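# Retract the sealant gun's rod while pressing its plate

## Task

Slide the sealant gun's rod fully to its rearmost position. It only moves backward while the little thumb plate on the rod, just behind the handle, is held pushed toward the front of the gun. The gun must never go into or pass above the marked areas around the arm bases; doing so is a failure. The gun must end up lying on the table and not on any other object. The result has to stay in place by itself: if only the robot's grip keeps it that way, it does not count. Release the gun and move the grippers away afterward, then declare that you are finished (call finished_scene), or the task counts as failed.

## Robot and tools

Robot: two arms, left_arm and right_arm, each ending in a parallel gripper. A gripper's fingers extend along its own +z axis and close along its own y axis. The reported end_effector_position is the point between the finger pads, roughly 1 cm short of the fingertips.

Frame: all reported poses share one scene frame. Its origin sits on the table surface midway between the arms, +z is up, +x reaches out over the table, and left_arm is mounted on the +y side. The arm names do not mean left or right in any camera image. Printed hand positions can be somewhat wrong, more so when an arm is stretched far.

execute_actions(actions): actions is a list of up to 15 actions, run in order. Each action is a table of up to 15 rows, one row per control step of 1/30 s. If fewer than 15 rows are given, the last row repeats for the remaining steps. A row is a single list for both arms: 14 numbers in [-1, 1], namely dx, dy, dz, rx, ry, rz, opening for left_arm, followed by the same seven for right_arm. Both arms' numbers are always required. dx..rz are offsets, not poses: they are measured from where that gripper actually was when the action began, expressed in the gripper's own axes, and every row refers back to that same starting pose (rows do not accumulate). For the first action in a call, the start is the pose in the most recent result. Scale: 1.0 equals 0.6 m of translation or 180 degrees of rotation; rx, ry, rz form one rotation vector. opening is absolute, not an offset: +1 is fully open (0.094 m), -1 closed. An empty list simply returns the current state and images. Optionally a row may carry 12 extra numbers from 0 to 1, stiffness multipliers for each joint (left_arm's six then right_arm's six, joint order as in Joint positions); they persist until changed.

Per control step the commanded pose is clipped to 70 mm and 16 degrees from the measured pose, so a large offset needs several actions; after an action an arm only continues as far as its last clipped pose. Friction can leave a gripper up to about 31 mm off, and very small commands may not move it. Position has priority over orientation when both cannot be met. Joint ranges (rad), base to gripper: waist -2.618 to 3.054, shoulder 0.000 to 3.142, elbow 0.000 to 3.142, wrist pitch -1.571 to 1.571, wrist yaw -1.571 to 1.571, wrist roll -2.094 to 2.094.

move(target, speed, blocking): target is one row laid out like an execute_actions row (14 numbers, optional stiffness), with offsets taken from the pose in the latest result that showed one. Each gripper travels in a straight line toward its target; both finish together, lasting 0.5 to 10 s (cut off at 10 s). speed is the top path speed in m/s, 0.002 to 0.5, default 0.25; rotation is capped at twice that in rad/s. Openings are sent at the start. Paths ignore obstacles and the other arm, grippers lag and may overshoot speed near full extension. Faster moves and targets set deeper past a contact push harder. With blocking=false you get a result after 0.5 s; until a result shows the move ended, further rows and moves are rejected, so use wait(0) to check or stop to brake (braking needs room). The move: line reports the ending (done, off_target, moving, held, fault), limits (paced = sent pose was clipped; held = some steps blocked, possibly followed by a fast catch-up), and each gripper's distance to its target.

wait(seconds): 0 to 10; the robot holds its last command and any running move continues. stop: brakes the active move; fingers keep moving.

zoom_image(camera, region): enlarges a region [x0, y0, x1, y1] in pixels (origin top-left, max 504 by 504) of the latest image from cam_head_left, cam_head_right, cam_high, cam_low, cam_left_wrist or cam_right_wrist, each 504x504.

finished_scene(scene): ends the current scene (give its number) after the last command is held; it is final and reports success. Calling it is how you declare the job done.

Results: a state line left_arm: ... | right_arm: ... with position in metres and end_effector_quat_wxyz; Hand target lines show where the controller is driving each gripper; Joint positions end with the measured opening in metres; grip_measured is that opening on the command scale (each gripper may be off by about 1 mm). Joint torques are raw drive outputs with offsets and noise, nonzero even in free air. Calls that ran actions also list step positions; HELD with an arm label marks a held-back step. A pose unreachable line means the clearance check altered or blocked that arm's command. FAULT lines mean an arm stopped.

Gripping: to hold something, command an opening about 0.03 under grip_measured; smaller differences grip more lightly. Pads exert roughly 50 to 62 N, less on very thin parts.

Heat: holding loads warms motors. MOTOR HOT warns from 75 °C; at 90 °C that arm halts for 10 s; at 100 °C the arm goes limp and falls.

An arm meant to stay put: in a reply's first call send the offset back to its desired pose, zeros in later calls, and always its intended opening.

Avoid: the gun entering or crossing the zones around the arm bases, anything leaving the table, arms striking or pressing each other, drops, slips, slams and hard pushes. Loose objects may occasionally get a brief external shove.

Each tool is called as name([rows], argument=value, ...), one row to a line, values as JSON.

## Session

execute_actions(actions=[])

Scene clock: 0.00 s.
left_arm: end_effector_position=(+0.6511, +0.3538, +0.3130) grip_measured=+1.000 end_effector_quat_wxyz=(+0.451, -0.475, +0.602, -0.456) | right_arm: end_effector_position=(+0.3780, -0.2912, +0.1120) grip_measured=+1.000 end_effector_quat_wxyz=(-0.006, +0.311, +0.950, +0.007)
Joint positions: left_arm=[-0.134  1.998  1.77   0.047  0.178 -1.426  0.094] | right_arm=[ 0.204  1.954  1.712 -1.335 -0.018  0.647  0.094]
Joint velocities: left_arm=[-0.012 -0.007 -0.012 -0.037  0.007  0.022  0.   ] | right_arm=[-0.012 -0.007  0.002  0.007  0.022  0.022  0.   ]
Joint torques (N m, as the arm reports them, + toward a larger angle): no reading
Hand target (left_arm): +0.651, +0.354, +0.313; +0.451, -0.475, +0.602, -0.456
Hand target (right_arm): +0.378, -0.291, +0.112; -0.006, +0.311, +0.950, +0.007
Joint stiffness scale: left_arm=[1. 1. 1. 1. 1. 1.] | right_arm=[1. 1. 1. 1. 1. 1.]

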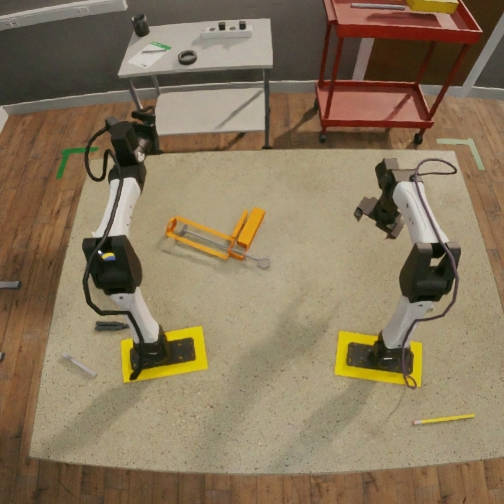

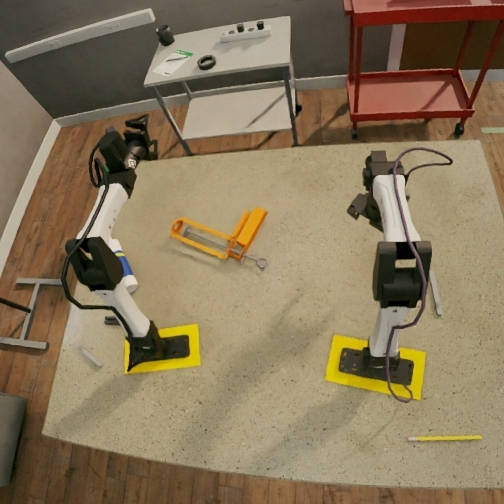

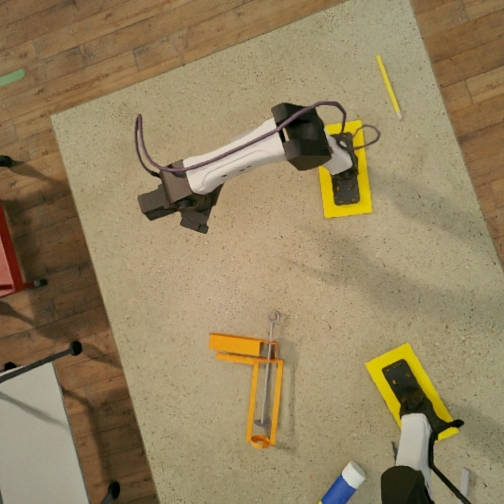

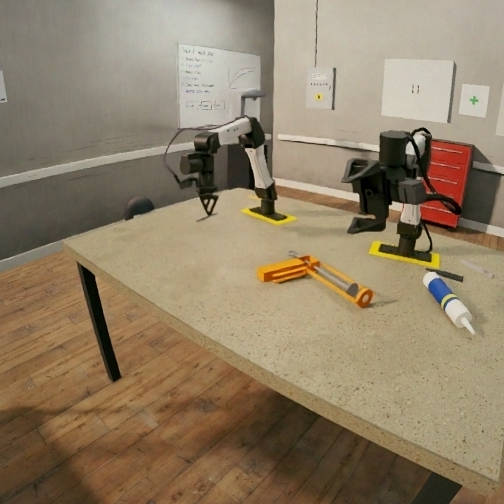

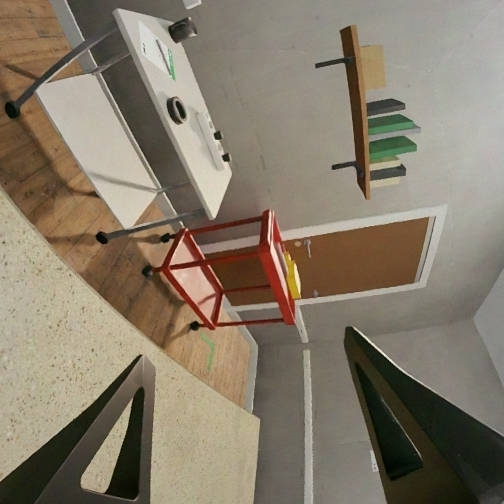

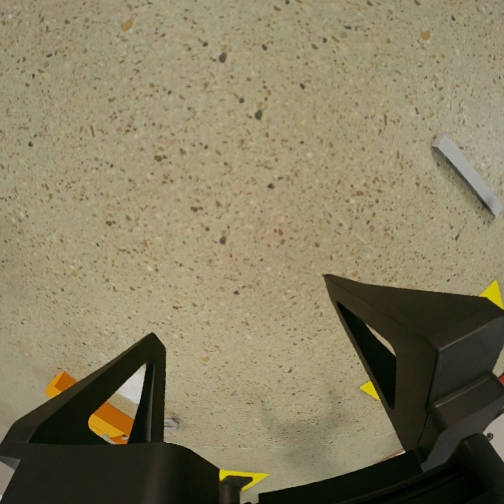

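zoom_image(camera="cam_high", region=[190, 300, 330, 460])

zoom_image(camera="cam_head_left", region=[150, 190, 290, 290])

zoom_image(camera="cam_low", region=[240, 230, 390, 320])

Region (190, 300, 330, 460) of cam_high's 504x504 image, scaled by 3.150, with more detail than that image has; it fills the left 441 columns of this view, and the rest is white.

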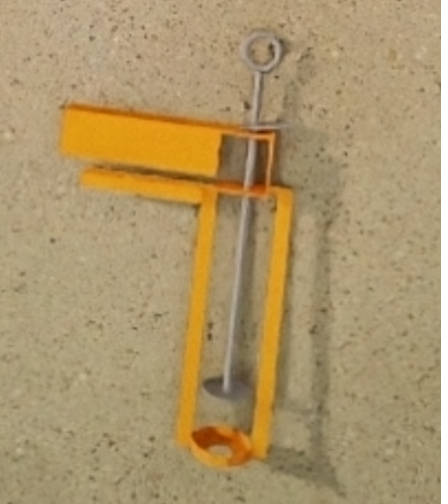

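Region (150, 190, 290, 290) of cam_head_left's 504x504 image, scaled by 3.600, with more detail than that image has; it fills the top 360 rows of this view, and the rest is white.

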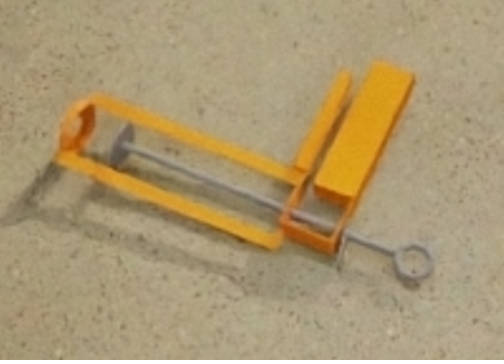

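Region (240, 230, 390, 320) of cam_low's 504x504 image, scaled by 3.360, with more detail than that image has; it fills the top 302 rows of this view, and the rest is white.

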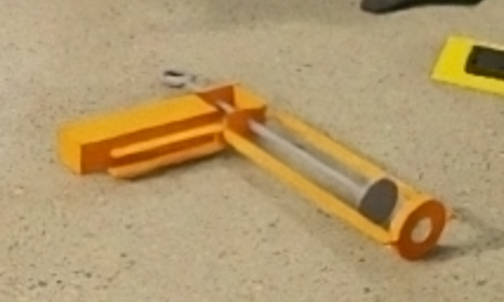

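move(target=[0.584,0.261,-0.556,-0.277,0.409,0.449,1, 0.3935,0.147,-0.113,0,0,-0.577,1], speed=0.3)

Scene clock: 56.10 s.
left_arm: end_effector_position=(+0.2701, +0.0781, +0.1801) grip_measured=+1.000 end_effector_quat_wxyz=(+0.035, +0.164, +0.985, -0.034) | right_arm: end_effector_position=(+0.2465, -0.0934, +0.1696) grip_measured=+1.000 end_effector_quat_wxyz=(+0.001, -0.506, +0.862, +0.004)
Joint positions: left_arm=[-1.03   1.846  1.835 -1.463  0.009 -0.508  0.094] | right_arm=[ 0.9    1.742  1.668 -1.494 -0.008 -0.352  0.094]
Joint velocities: left_arm=[-0.017  0.002 -0.022 -0.051 -0.007 -0.007  0.   ] | right_arm=[-0.007  0.012 -0.007 -0.051 -0.022 -0.051  0.   ]
Joint torques (N m, as the arm reports them, + toward a larger angle): left_arm=[ 0.68 -8.97  6.06  0.6  -0.06  0.12] | right_arm=[ -0.5  -10.3    7.09   0.54   0.03  -0.13]
Hand target (left_arm): +0.273, +0.081, +0.182; +0.039, +0.159, +0.986, -0.035
Hand target (right_arm): +0.247, -0.095, +0.169; +0.001, -0.503, +0.864, +0.004
Off the commanded pose (left_arm): 0.021 m, 7 deg.
Off the commanded pose (right_arm): 0.020 m, 7 deg.
Joint stiffness scale: left_arm=[1. 1. 1. 1. 1. 1.] | right_arm=[1. 1. 1. 1. 1. 1.]
move: held (left_arm, right_arm); limits=held; held on 11 of 115 steps (left_arm, right_arm), including the last (left_arm, right_arm)
pose unreachable (left arm): on one or more control steps of this call, first in action 0 (counted from 0), this arm could not follow its commanded pose, so it was not sent that pose on those steps. On the call's last step it was still not sent that pose. It may still have moved: this result reports where it is.
cause: the commanded pose would bring a part of the arm too close to another arm (this arm's wrist (the part past joint 4) and the other arm's wrist (the part past joint 4)).
pose unreachable (right arm): on one or more control steps of this call, first in action 0 (counted from 0), this arm could not follow its commanded pose, so it was not sent that pose on those steps. On the call's last step it was still not sent that pose. It may still have moved: this result reports where it is.
cause: the commanded pose would bring a part of the arm too close to another arm (this arm's wrist (the part past joint 4) and the other arm's wrist (the part past joint 4)).

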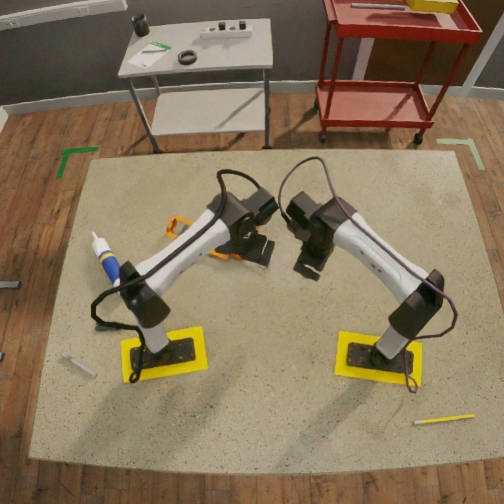

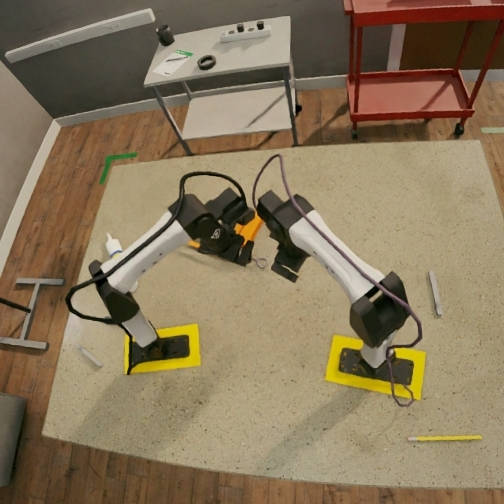

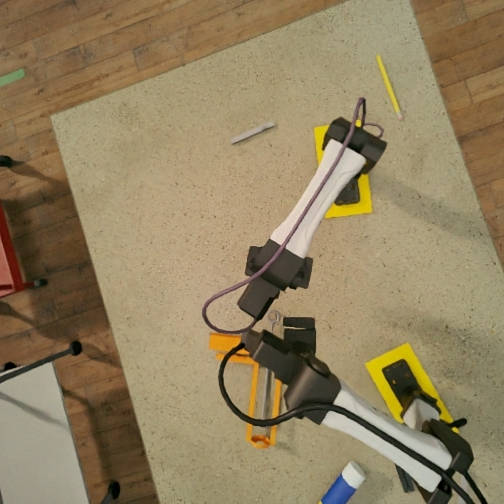

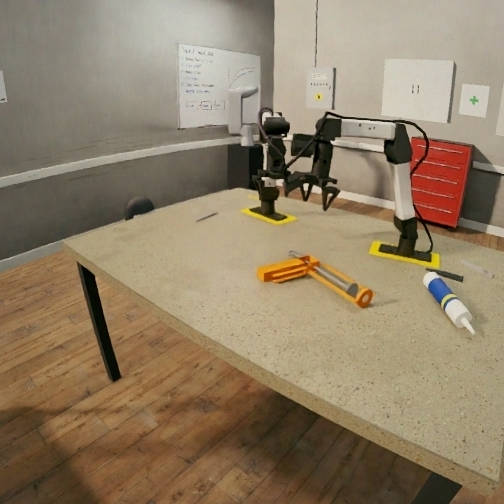

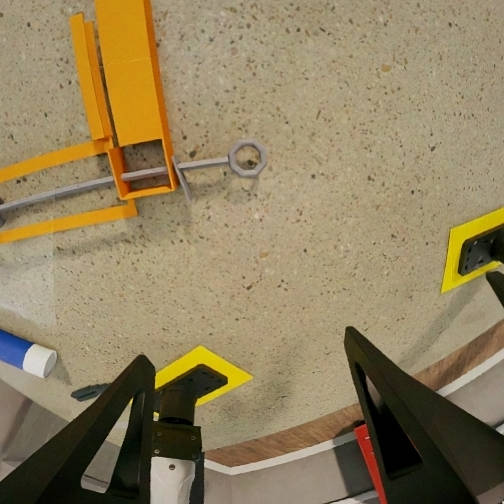

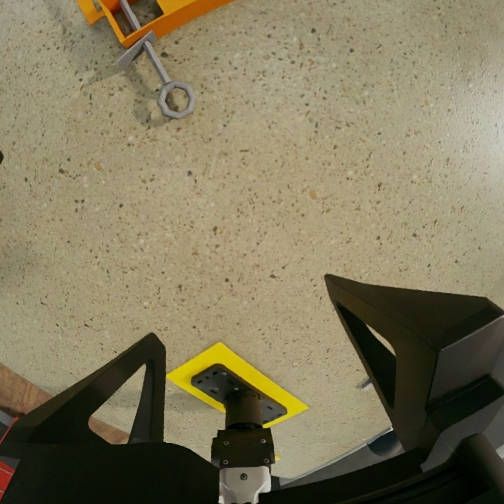

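zoom_image(camera="cam_left_wrist", region=[60, 100, 280, 240])

zoom_image(camera="cam_right_wrist", region=[60, 0, 240, 130])

Region (60, 100, 280, 240) of cam_left_wrist's 504x504 image, scaled by 2.291, with more detail than that image has; it fills the top 321 rows of this view, and the rest is white.

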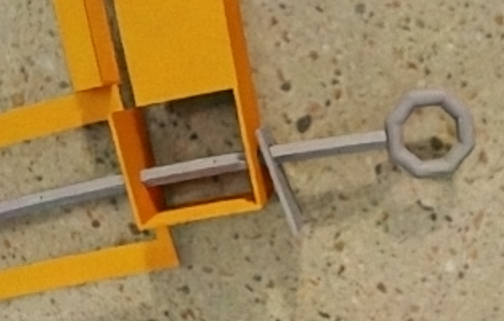

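Region (60, 0, 240, 130) of cam_right_wrist's 504x504 image, scaled by 2.800, with more detail than that image has.

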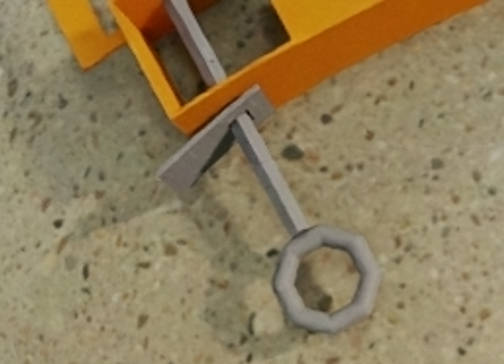

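move(target=[-0.086,0.067,0.133,-0.0176,0.0255,0.0005,-0.3, -0.031,0.001,0.093,0,-0.306,0,1], speed=0.25)

Scene clock: 150.63 s.
left_arm: end_effector_position=(+0.3290, +0.0914, +0.1033) grip_measured=-0.298 end_effector_quat_wxyz=(-0.007, +0.167, +0.986, -0.001) | right_arm: end_effector_position=(+0.2614, -0.0701, +0.1172) grip_measured=+1.000 end_effector_quat_wxyz=(+0.402, -0.454, +0.758, +0.240)
Joint positions: left_arm=[-0.896  2.063  1.835 -1.354  0.009 -0.367  0.033] | right_arm=[ 0.702  1.193  0.55  -0.033 -0.459 -0.343  0.094]
Joint velocities: left_arm=[-0.022  0.007 -0.012 -0.022  0.022  0.007 -0.001] | right_arm=[-0.002 -0.002  0.007 -0.066 -0.022 -0.022  0.   ]
Joint torques (N m, as the arm reports them, + toward a larger angle): left_arm=[ 0.69 -9.93  6.38  0.5  -0.11  0.15] | right_arm=[-0.62 -6.23  5.82  2.24 -0.18 -0.07]
Hand target (left_arm): +0.336, +0.093, +0.102; -0.001, +0.165, +0.986, +0.000
Hand target (right_arm): +0.256, -0.074, +0.110; +0.397, -0.449, +0.763, +0.244
Off the commanded pose (left_arm): 0.008 m, 1 deg.
Off the commanded pose (right_arm): 0.010 m, 1 deg.
Joint stiffness scale: left_arm=[1. 1. 1. 1. 1. 1.] | right_arm=[1. 1. 1. 1. 1. 1.]
move: done

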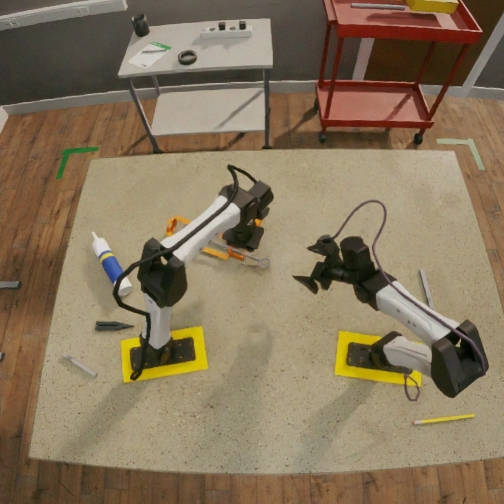

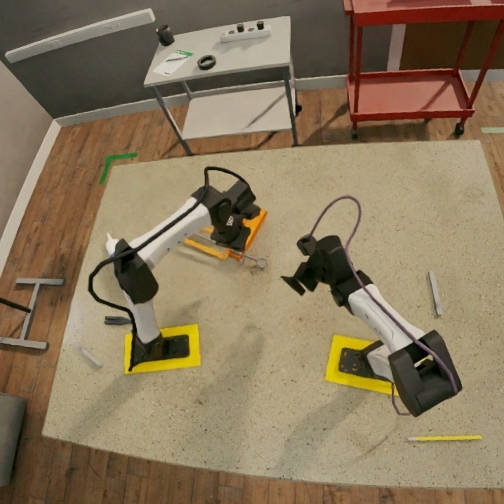

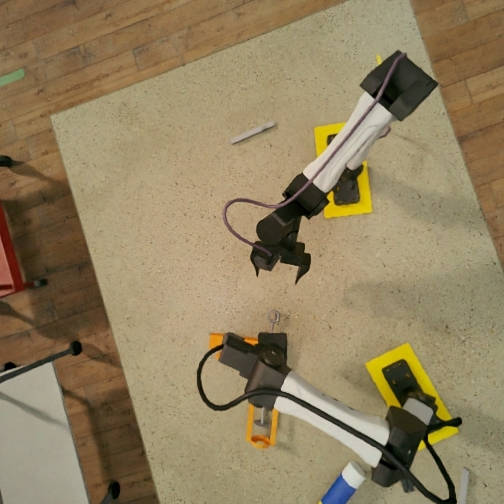

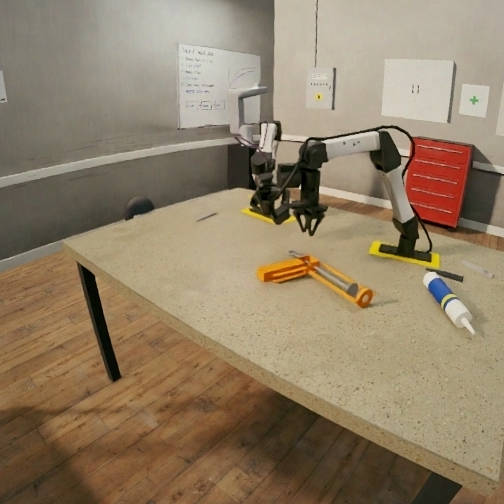

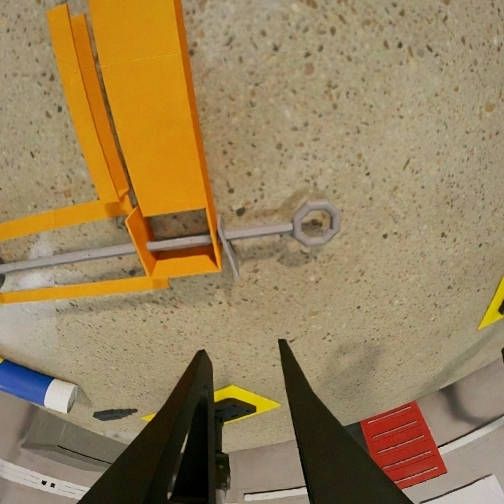

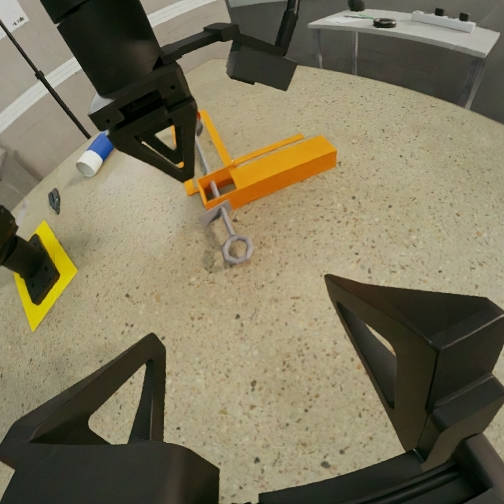

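move(target=[0,0,0.075,0,0,0,-0.3, 0,0,0,0,0,0,1], speed=0.1)

Scene clock: 160.50 s.
left_arm: end_effector_position=(+0.3290, +0.0915, +0.0644) grip_measured=-0.298 end_effector_quat_wxyz=(-0.005, +0.168, +0.986, -0.002) | right_arm: end_effector_position=(+0.2616, -0.0699, +0.1175) grip_measured=+1.000 end_effector_quat_wxyz=(+0.403, -0.454, +0.758, +0.240)
Joint positions: left_arm=[-0.896  2.067  1.687 -1.196  0.009 -0.367  0.033] | right_arm=[ 0.702  1.193  0.55  -0.031 -0.46  -0.343  0.094]
Joint velocities: left_arm=[-0.007 -0.027  0.002  0.051 -0.007  0.051  0.   ] | right_arm=[ 0.007  0.002 -0.007  0.022  0.007 -0.051  0.   ]
Joint torques (N m, as the arm reports them, + toward a larger angle): left_arm=[-0.09 -9.94  5.    0.53 -0.03  0.1 ] | right_arm=[ 0.   -4.91  8.51  2.13 -0.11 -0.17]
Hand target (left_arm): +0.328, +0.092, +0.058; -0.008, +0.167, +0.986, -0.001
Hand target (right_arm): +0.261, -0.070, +0.117; +0.402, -0.454, +0.758, +0.240
Off the commanded pose (left_arm): 0.006 m, 0 deg.
Off the commanded pose (right_arm): 0.000 m, 0 deg.
Joint stiffness scale: left_arm=[1. 1. 1. 1. 1. 1.] | right_arm=[1. 1. 1. 1. 1. 1.]
move: done

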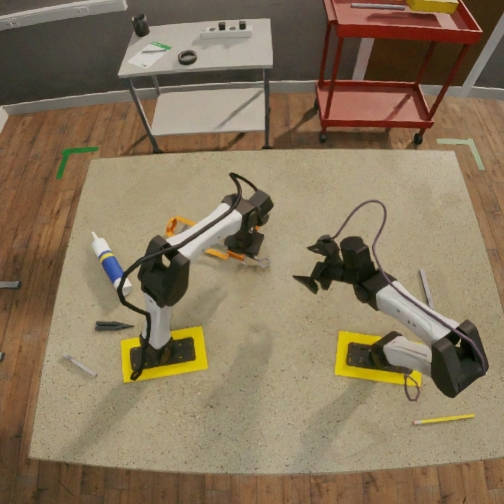

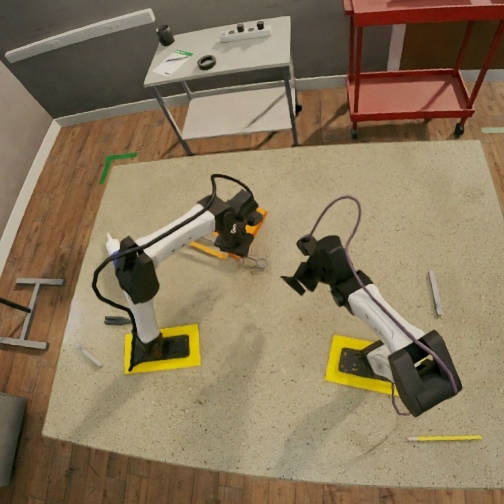

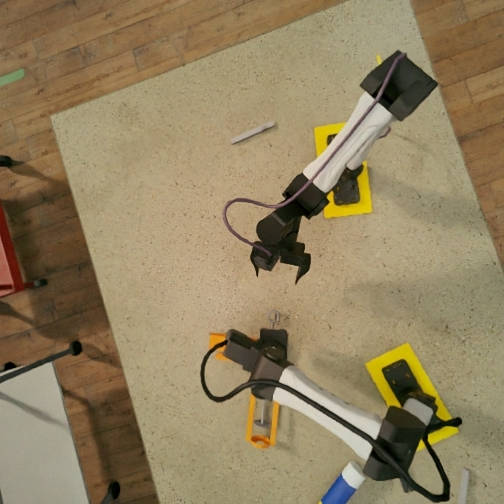

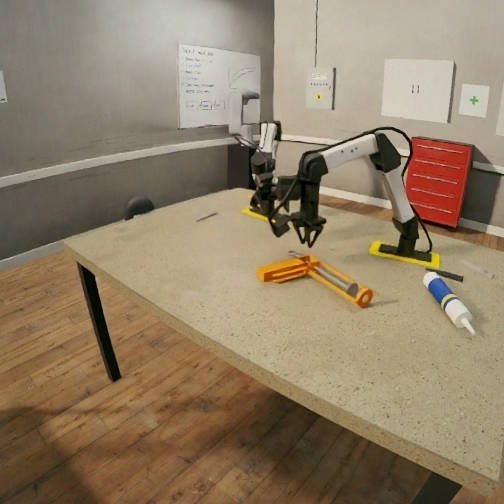

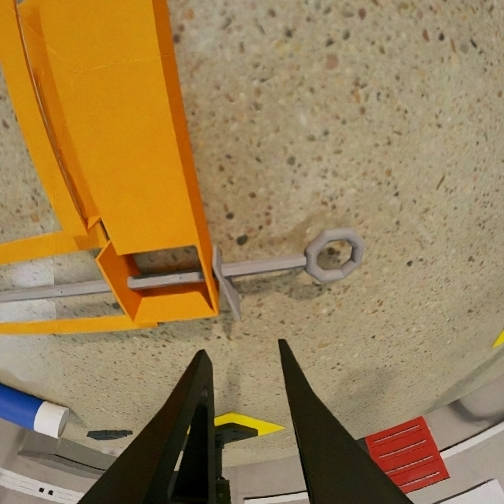

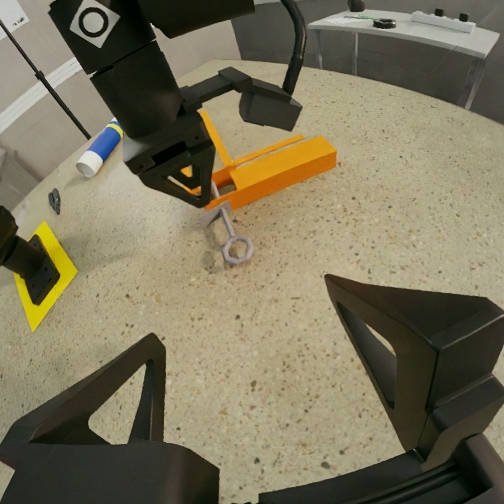

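move(target=[-0.014,0.018,0,0,0,0,-0.3, 0,0,0,0,0,0,1], speed=0.05)

Scene clock: 172.23 s.
left_arm: end_effector_position=(+0.3348, +0.0986, +0.0609) grip_measured=-0.298 end_effector_quat_wxyz=(-0.008, +0.169, +0.986, -0.000) | right_arm: end_effector_position=(+0.2616, -0.0699, +0.1175) grip_measured=+1.000 end_effector_quat_wxyz=(+0.403, -0.454, +0.758, +0.240)
Joint positions: left_arm=[-0.873  2.077  1.687 -1.195  0.009 -0.34   0.033] | right_arm=[ 0.702  1.193  0.55  -0.031 -0.46  -0.343  0.094]
Joint velocities: left_arm=[-0.007  0.012  0.002 -0.007 -0.066  0.037  0.   ] | right_arm=[ 0.002 -0.022 -0.017 -0.051  0.022  0.066  0.   ]
Joint torques (N m, as the arm reports them, + toward a larger angle): left_arm=[ 0.57 -9.99  8.28  0.31 -0.03  0.16] | right_arm=[ 0.   -4.91  8.5   2.15 -0.1  -0.16]
Hand target (left_arm): +0.340, +0.099, +0.064; -0.005, +0.168, +0.986, -0.002
Hand target (right_arm): +0.262, -0.070, +0.118; +0.403, -0.454, +0.758, +0.240
Off the commanded pose (left_arm): 0.007 m, 0 deg.
Off the commanded pose (right_arm): 0.000 m, 0 deg.
Joint stiffness scale: left_arm=[1. 1. 1. 1. 1. 1.] | right_arm=[1. 1. 1. 1. 1. 1.]
move: done

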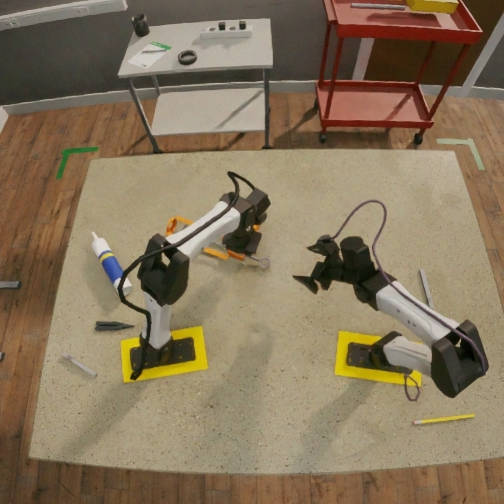

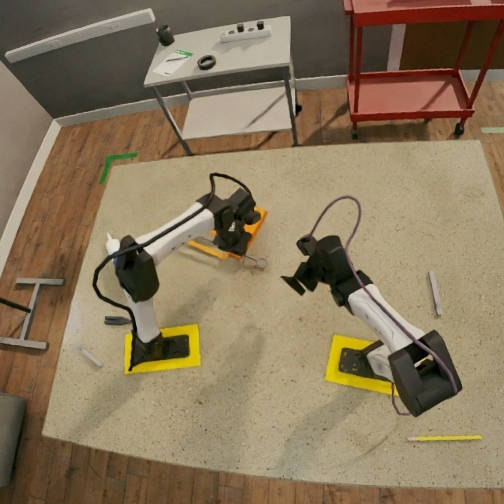

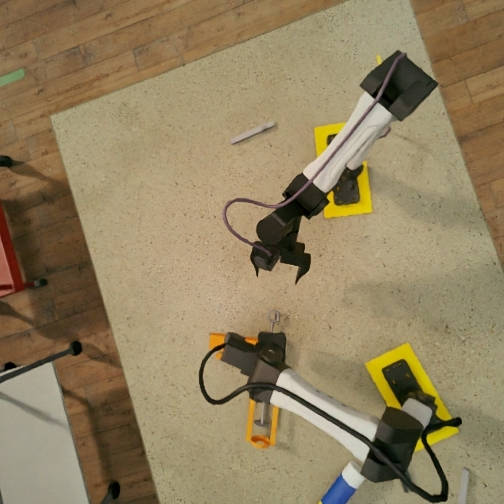

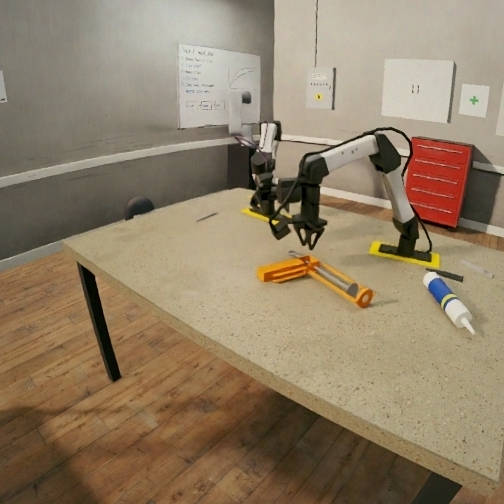

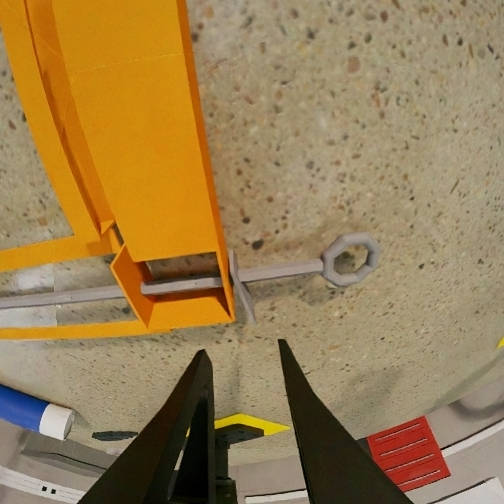

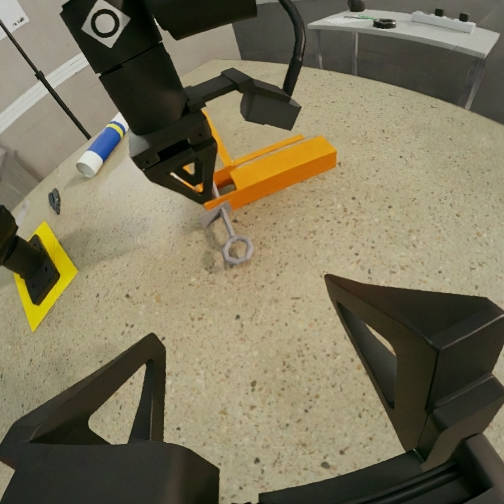

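move(target=[-0.02,0.0,0.0,0,0,0,-0.3, 0,0,0,0,0,0,1], speed=0.05)

zoom_image(camera="cam_right_wrist", region=[130, 120, 300, 280])

Scene clock: 178.97 s.
left_arm: end_effector_position=(+0.3412, +0.0934, +0.0575) grip_measured=-0.298 end_effector_quat_wxyz=(-0.009, +0.171, +0.985, +0.000) | right_arm: end_effector_position=(+0.2616, -0.0699, +0.1175) grip_measured=+1.000 end_effector_quat_wxyz=(+0.403, -0.454, +0.758, +0.240)
Joint positions: left_arm=[-0.873  2.114  1.73  -1.203  0.009 -0.336  0.033] | right_arm=[ 0.702  1.193  0.55  -0.031 -0.46  -0.343  0.094]
Joint velocities: left_arm=[ 0.002 -0.002 -0.002  0.022  0.037 -0.022  0.001] | right_arm=[-0.002  0.002 -0.002  0.066  0.066 -0.022  0.   ]
Joint torques (N m, as the arm reports them, + toward a larger angle): left_arm=[  0.62 -10.04   8.19   0.25  -0.02   0.16] | right_arm=[ 0.   -4.93  8.5   2.15 -0.11 -0.17]
Hand target (left_arm): +0.346, +0.095, +0.060; -0.008, +0.169, +0.986, -0.000
Hand target (right_arm): +0.262, -0.070, +0.118; +0.403, -0.454, +0.758, +0.240
Off the commanded pose (left_arm): 0.006 m, 0 deg.
Off the commanded pose (right_arm): 0.000 m, 0 deg.
Joint stiffness scale: left_arm=[1. 1. 1. 1. 1. 1.] | right_arm=[1. 1. 1. 1. 1. 1.]
move: done

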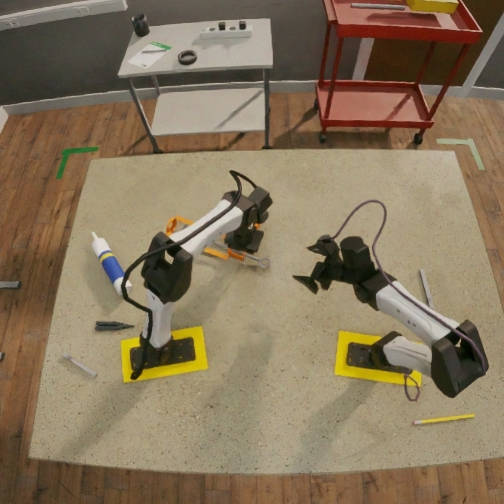

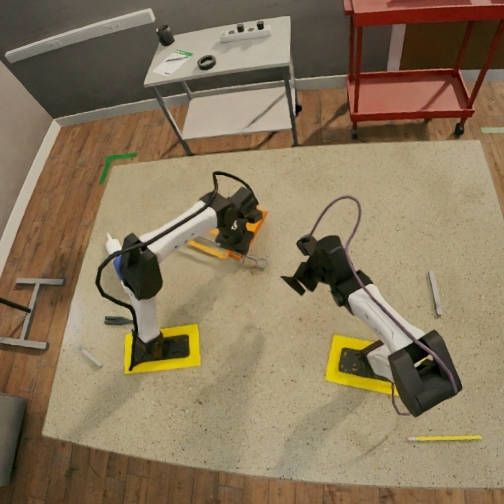

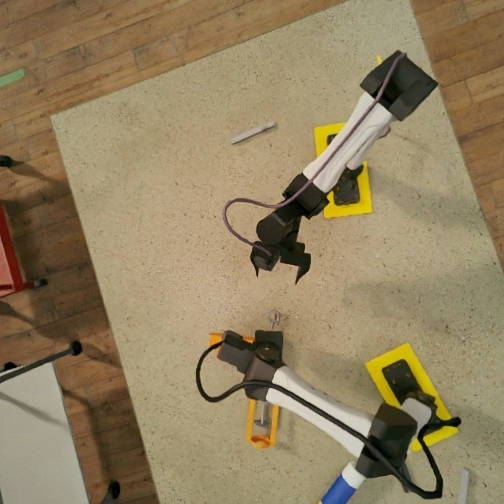

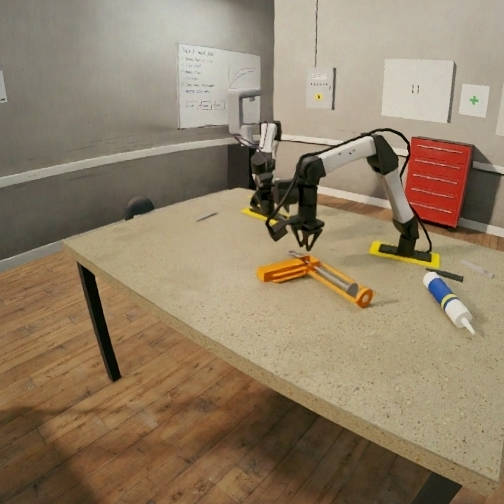

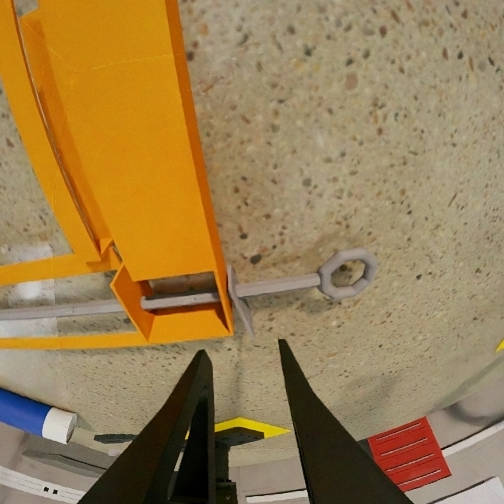

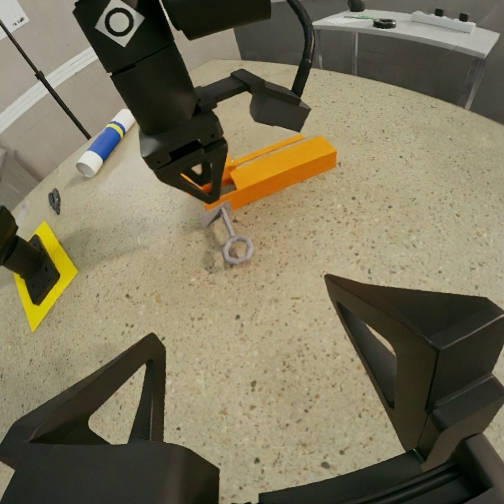

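Region (130, 120, 300, 280) of cam_right_wrist's 504x504 image, scaled by 2.965, with more detail than that image has; it fills the top 474 rows of this view, and the rest is white.

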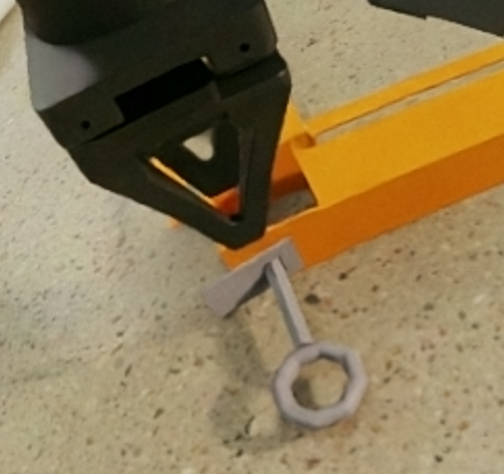

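move(target=[0,0.004,0.03,0,0,0,-0.3, 0,0,0,0,0,0,1], speed=0.04)

zoom_image(camera="cam_right_wrist", region=[130, 120, 300, 280])

Scene clock: 185.70 s.
left_arm: end_effector_position=(+0.3415, +0.0931, +0.0467) grip_measured=-0.298 end_effector_quat_wxyz=(-0.005, +0.171, +0.985, -0.002) | right_arm: end_effector_position=(+0.2616, -0.0699, +0.1175) grip_measured=+1.000 end_effector_quat_wxyz=(+0.403, -0.454, +0.758, +0.240)
Joint positions: left_arm=[-0.873  2.114  1.687 -1.151  0.009 -0.335  0.033] | right_arm=[ 0.702  1.193  0.55  -0.031 -0.46  -0.343  0.094]
Joint velocities: left_arm=[ 0.022  0.017  0.002 -0.007 -0.007 -0.007 -0.001] | right_arm=[-0.007 -0.012 -0.002 -0.037 -0.007  0.037  0.   ]
Joint torques (N m, as the arm reports them, + toward a larger angle): left_arm=[  0.32 -10.09   4.92   0.51  -0.03   0.17] | right_arm=[ 0.03 -4.91  8.5   2.14 -0.11 -0.17]
Hand target (left_arm): +0.341, +0.096, +0.040; -0.009, +0.171, +0.985, +0.000
Hand target (right_arm): +0.262, -0.070, +0.118; +0.403, -0.454, +0.758, +0.240
Off the commanded pose (left_arm): 0.008 m, 1 deg.
Off the commanded pose (right_arm): 0.000 m, 0 deg.
Joint stiffness scale: left_arm=[1. 1. 1. 1. 1. 1.] | right_arm=[1. 1. 1. 1. 1. 1.]
move: done

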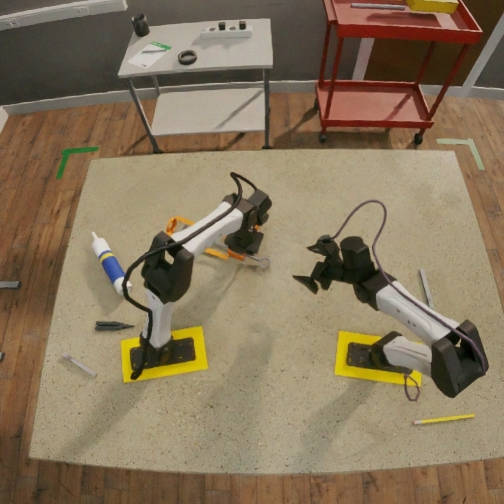

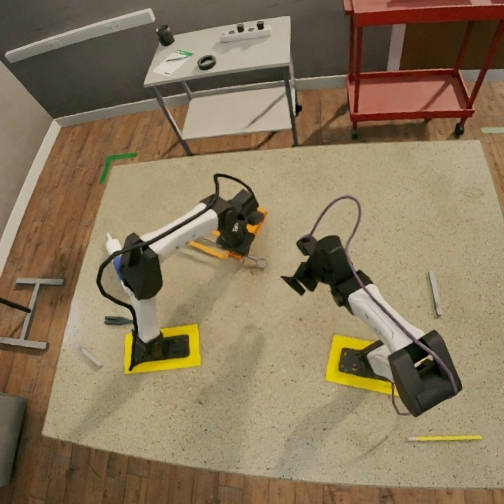

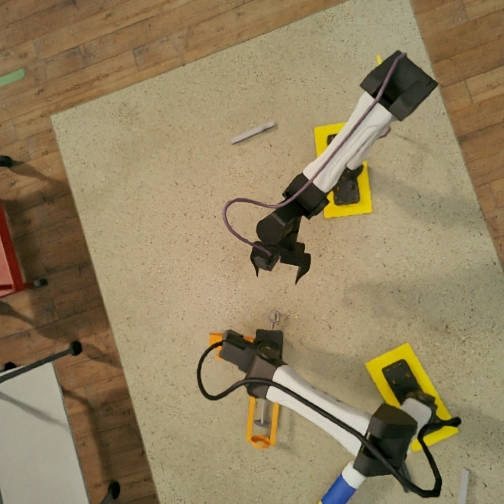

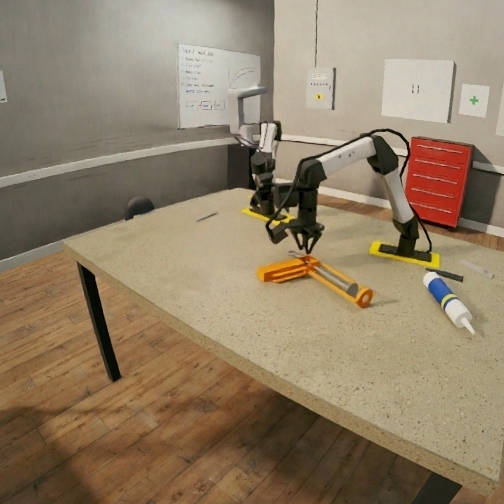

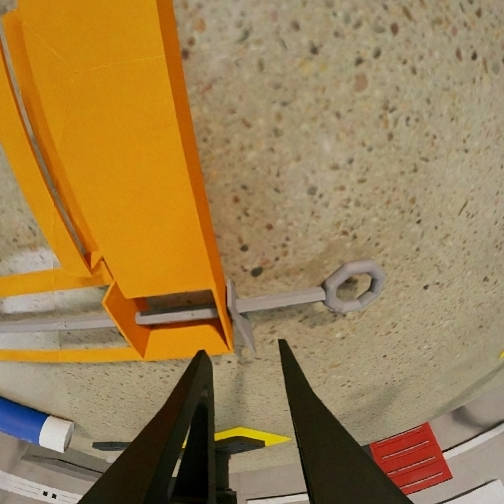

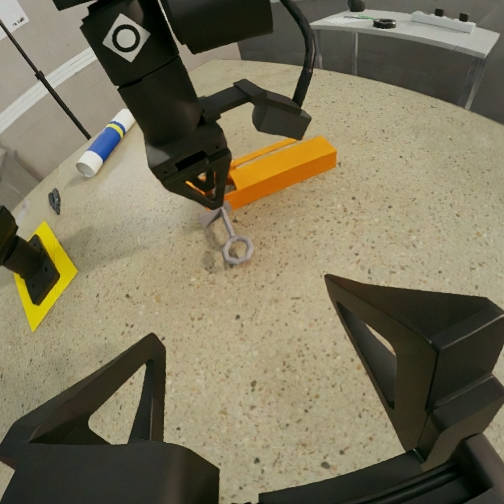

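Region (130, 120, 300, 280) of cam_right_wrist's 504x504 image, scaled by 2.965, with more detail than that image has; it fills the top 474 rows of this view, and the rest is white.

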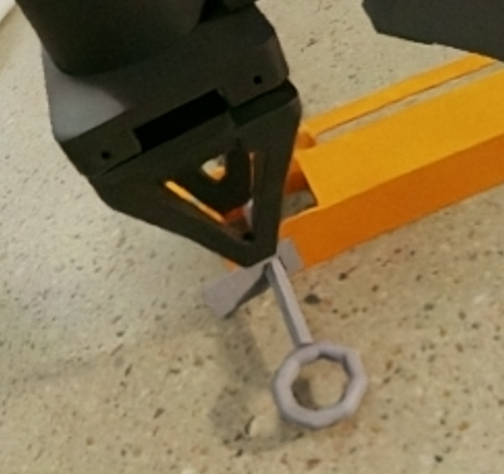

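move(target=[0,0.0,0.035,0,0,0,-0.3, 0,0,0,0,0,0,1], speed=0.03)

zoom_image(camera="cam_right_wrist", region=[130, 120, 300, 280])

Scene clock: 197.40 s.
left_arm: end_effector_position=(+0.3426, +0.0922, +0.0326) grip_measured=-0.298 end_effector_quat_wxyz=(-0.002, +0.171, +0.985, -0.004) | right_arm: end_effector_position=(+0.2616, -0.0699, +0.1175) grip_measured=+1.000 end_effector_quat_wxyz=(+0.403, -0.454, +0.758, +0.240)
Joint positions: left_arm=[-0.873  2.125  1.646 -1.092  0.009 -0.335  0.033] | right_arm=[ 0.702  1.193  0.55  -0.031 -0.46  -0.343  0.094]
Joint velocities: left_arm=[-0.007 -0.002  0.017 -0.066 -0.007 -0.007 -0.   ] | right_arm=[-0.002  0.017  0.007  0.081 -0.051 -0.022  0.   ]
Joint torques (N m, as the arm reports them, + toward a larger angle): left_arm=[ -0.02 -10.28   4.86   0.52  -0.02   0.11] | right_arm=[ 0.   -4.93  8.49  2.14 -0.11 -0.17]
Hand target (left_arm): +0.341, +0.093, +0.026; -0.006, +0.171, +0.985, -0.002
Hand target (right_arm): +0.262, -0.070, +0.118; +0.403, -0.454, +0.758, +0.240
Off the commanded pose (left_arm): 0.007 m, 0 deg.
Off the commanded pose (right_arm): 0.000 m, 0 deg.
Joint stiffness scale: left_arm=[1. 1. 1. 1. 1. 1.] | right_arm=[1. 1. 1. 1. 1. 1.]
move: done

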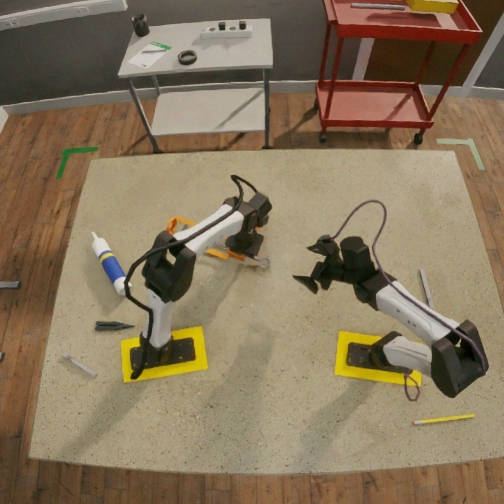

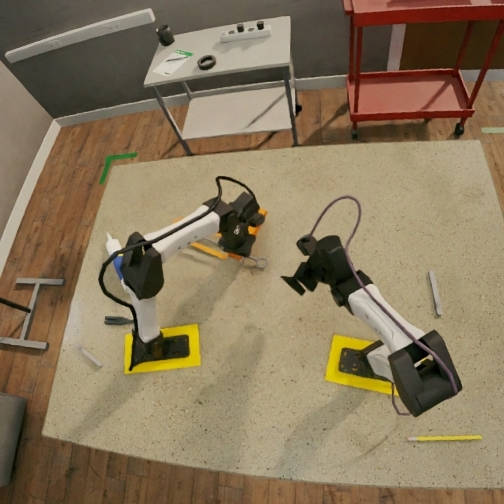

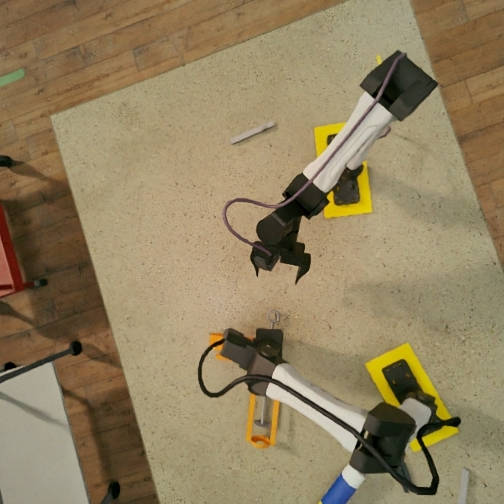

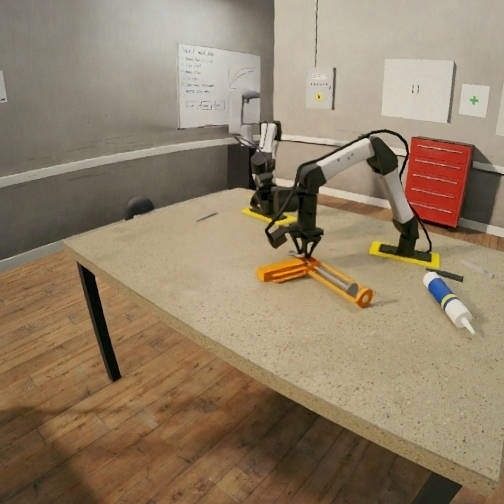

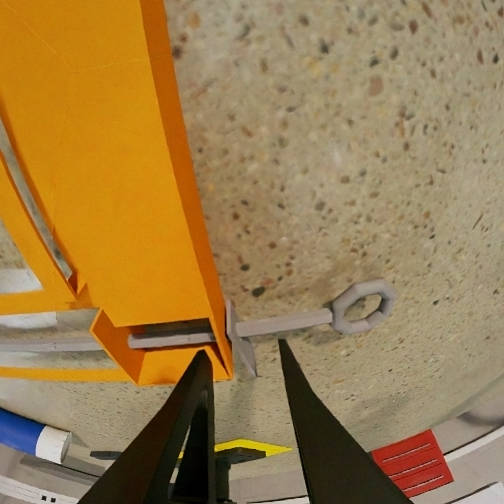

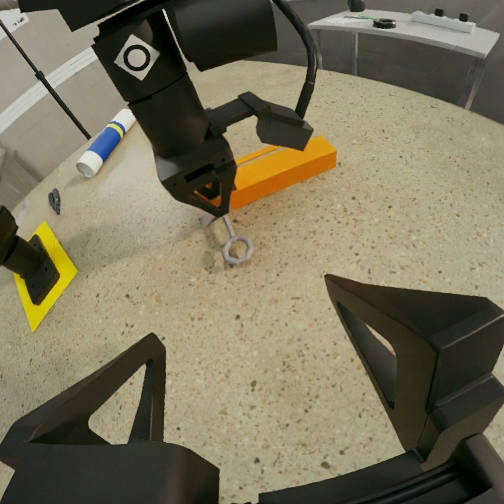

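Region (130, 120, 300, 280) of cam_right_wrist's 504x504 image, scaled by 2.965, with more detail than that image has; it fills the top 474 rows of this view, and the rest is white.

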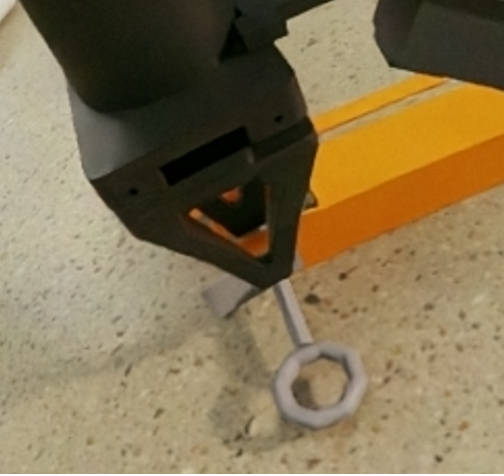

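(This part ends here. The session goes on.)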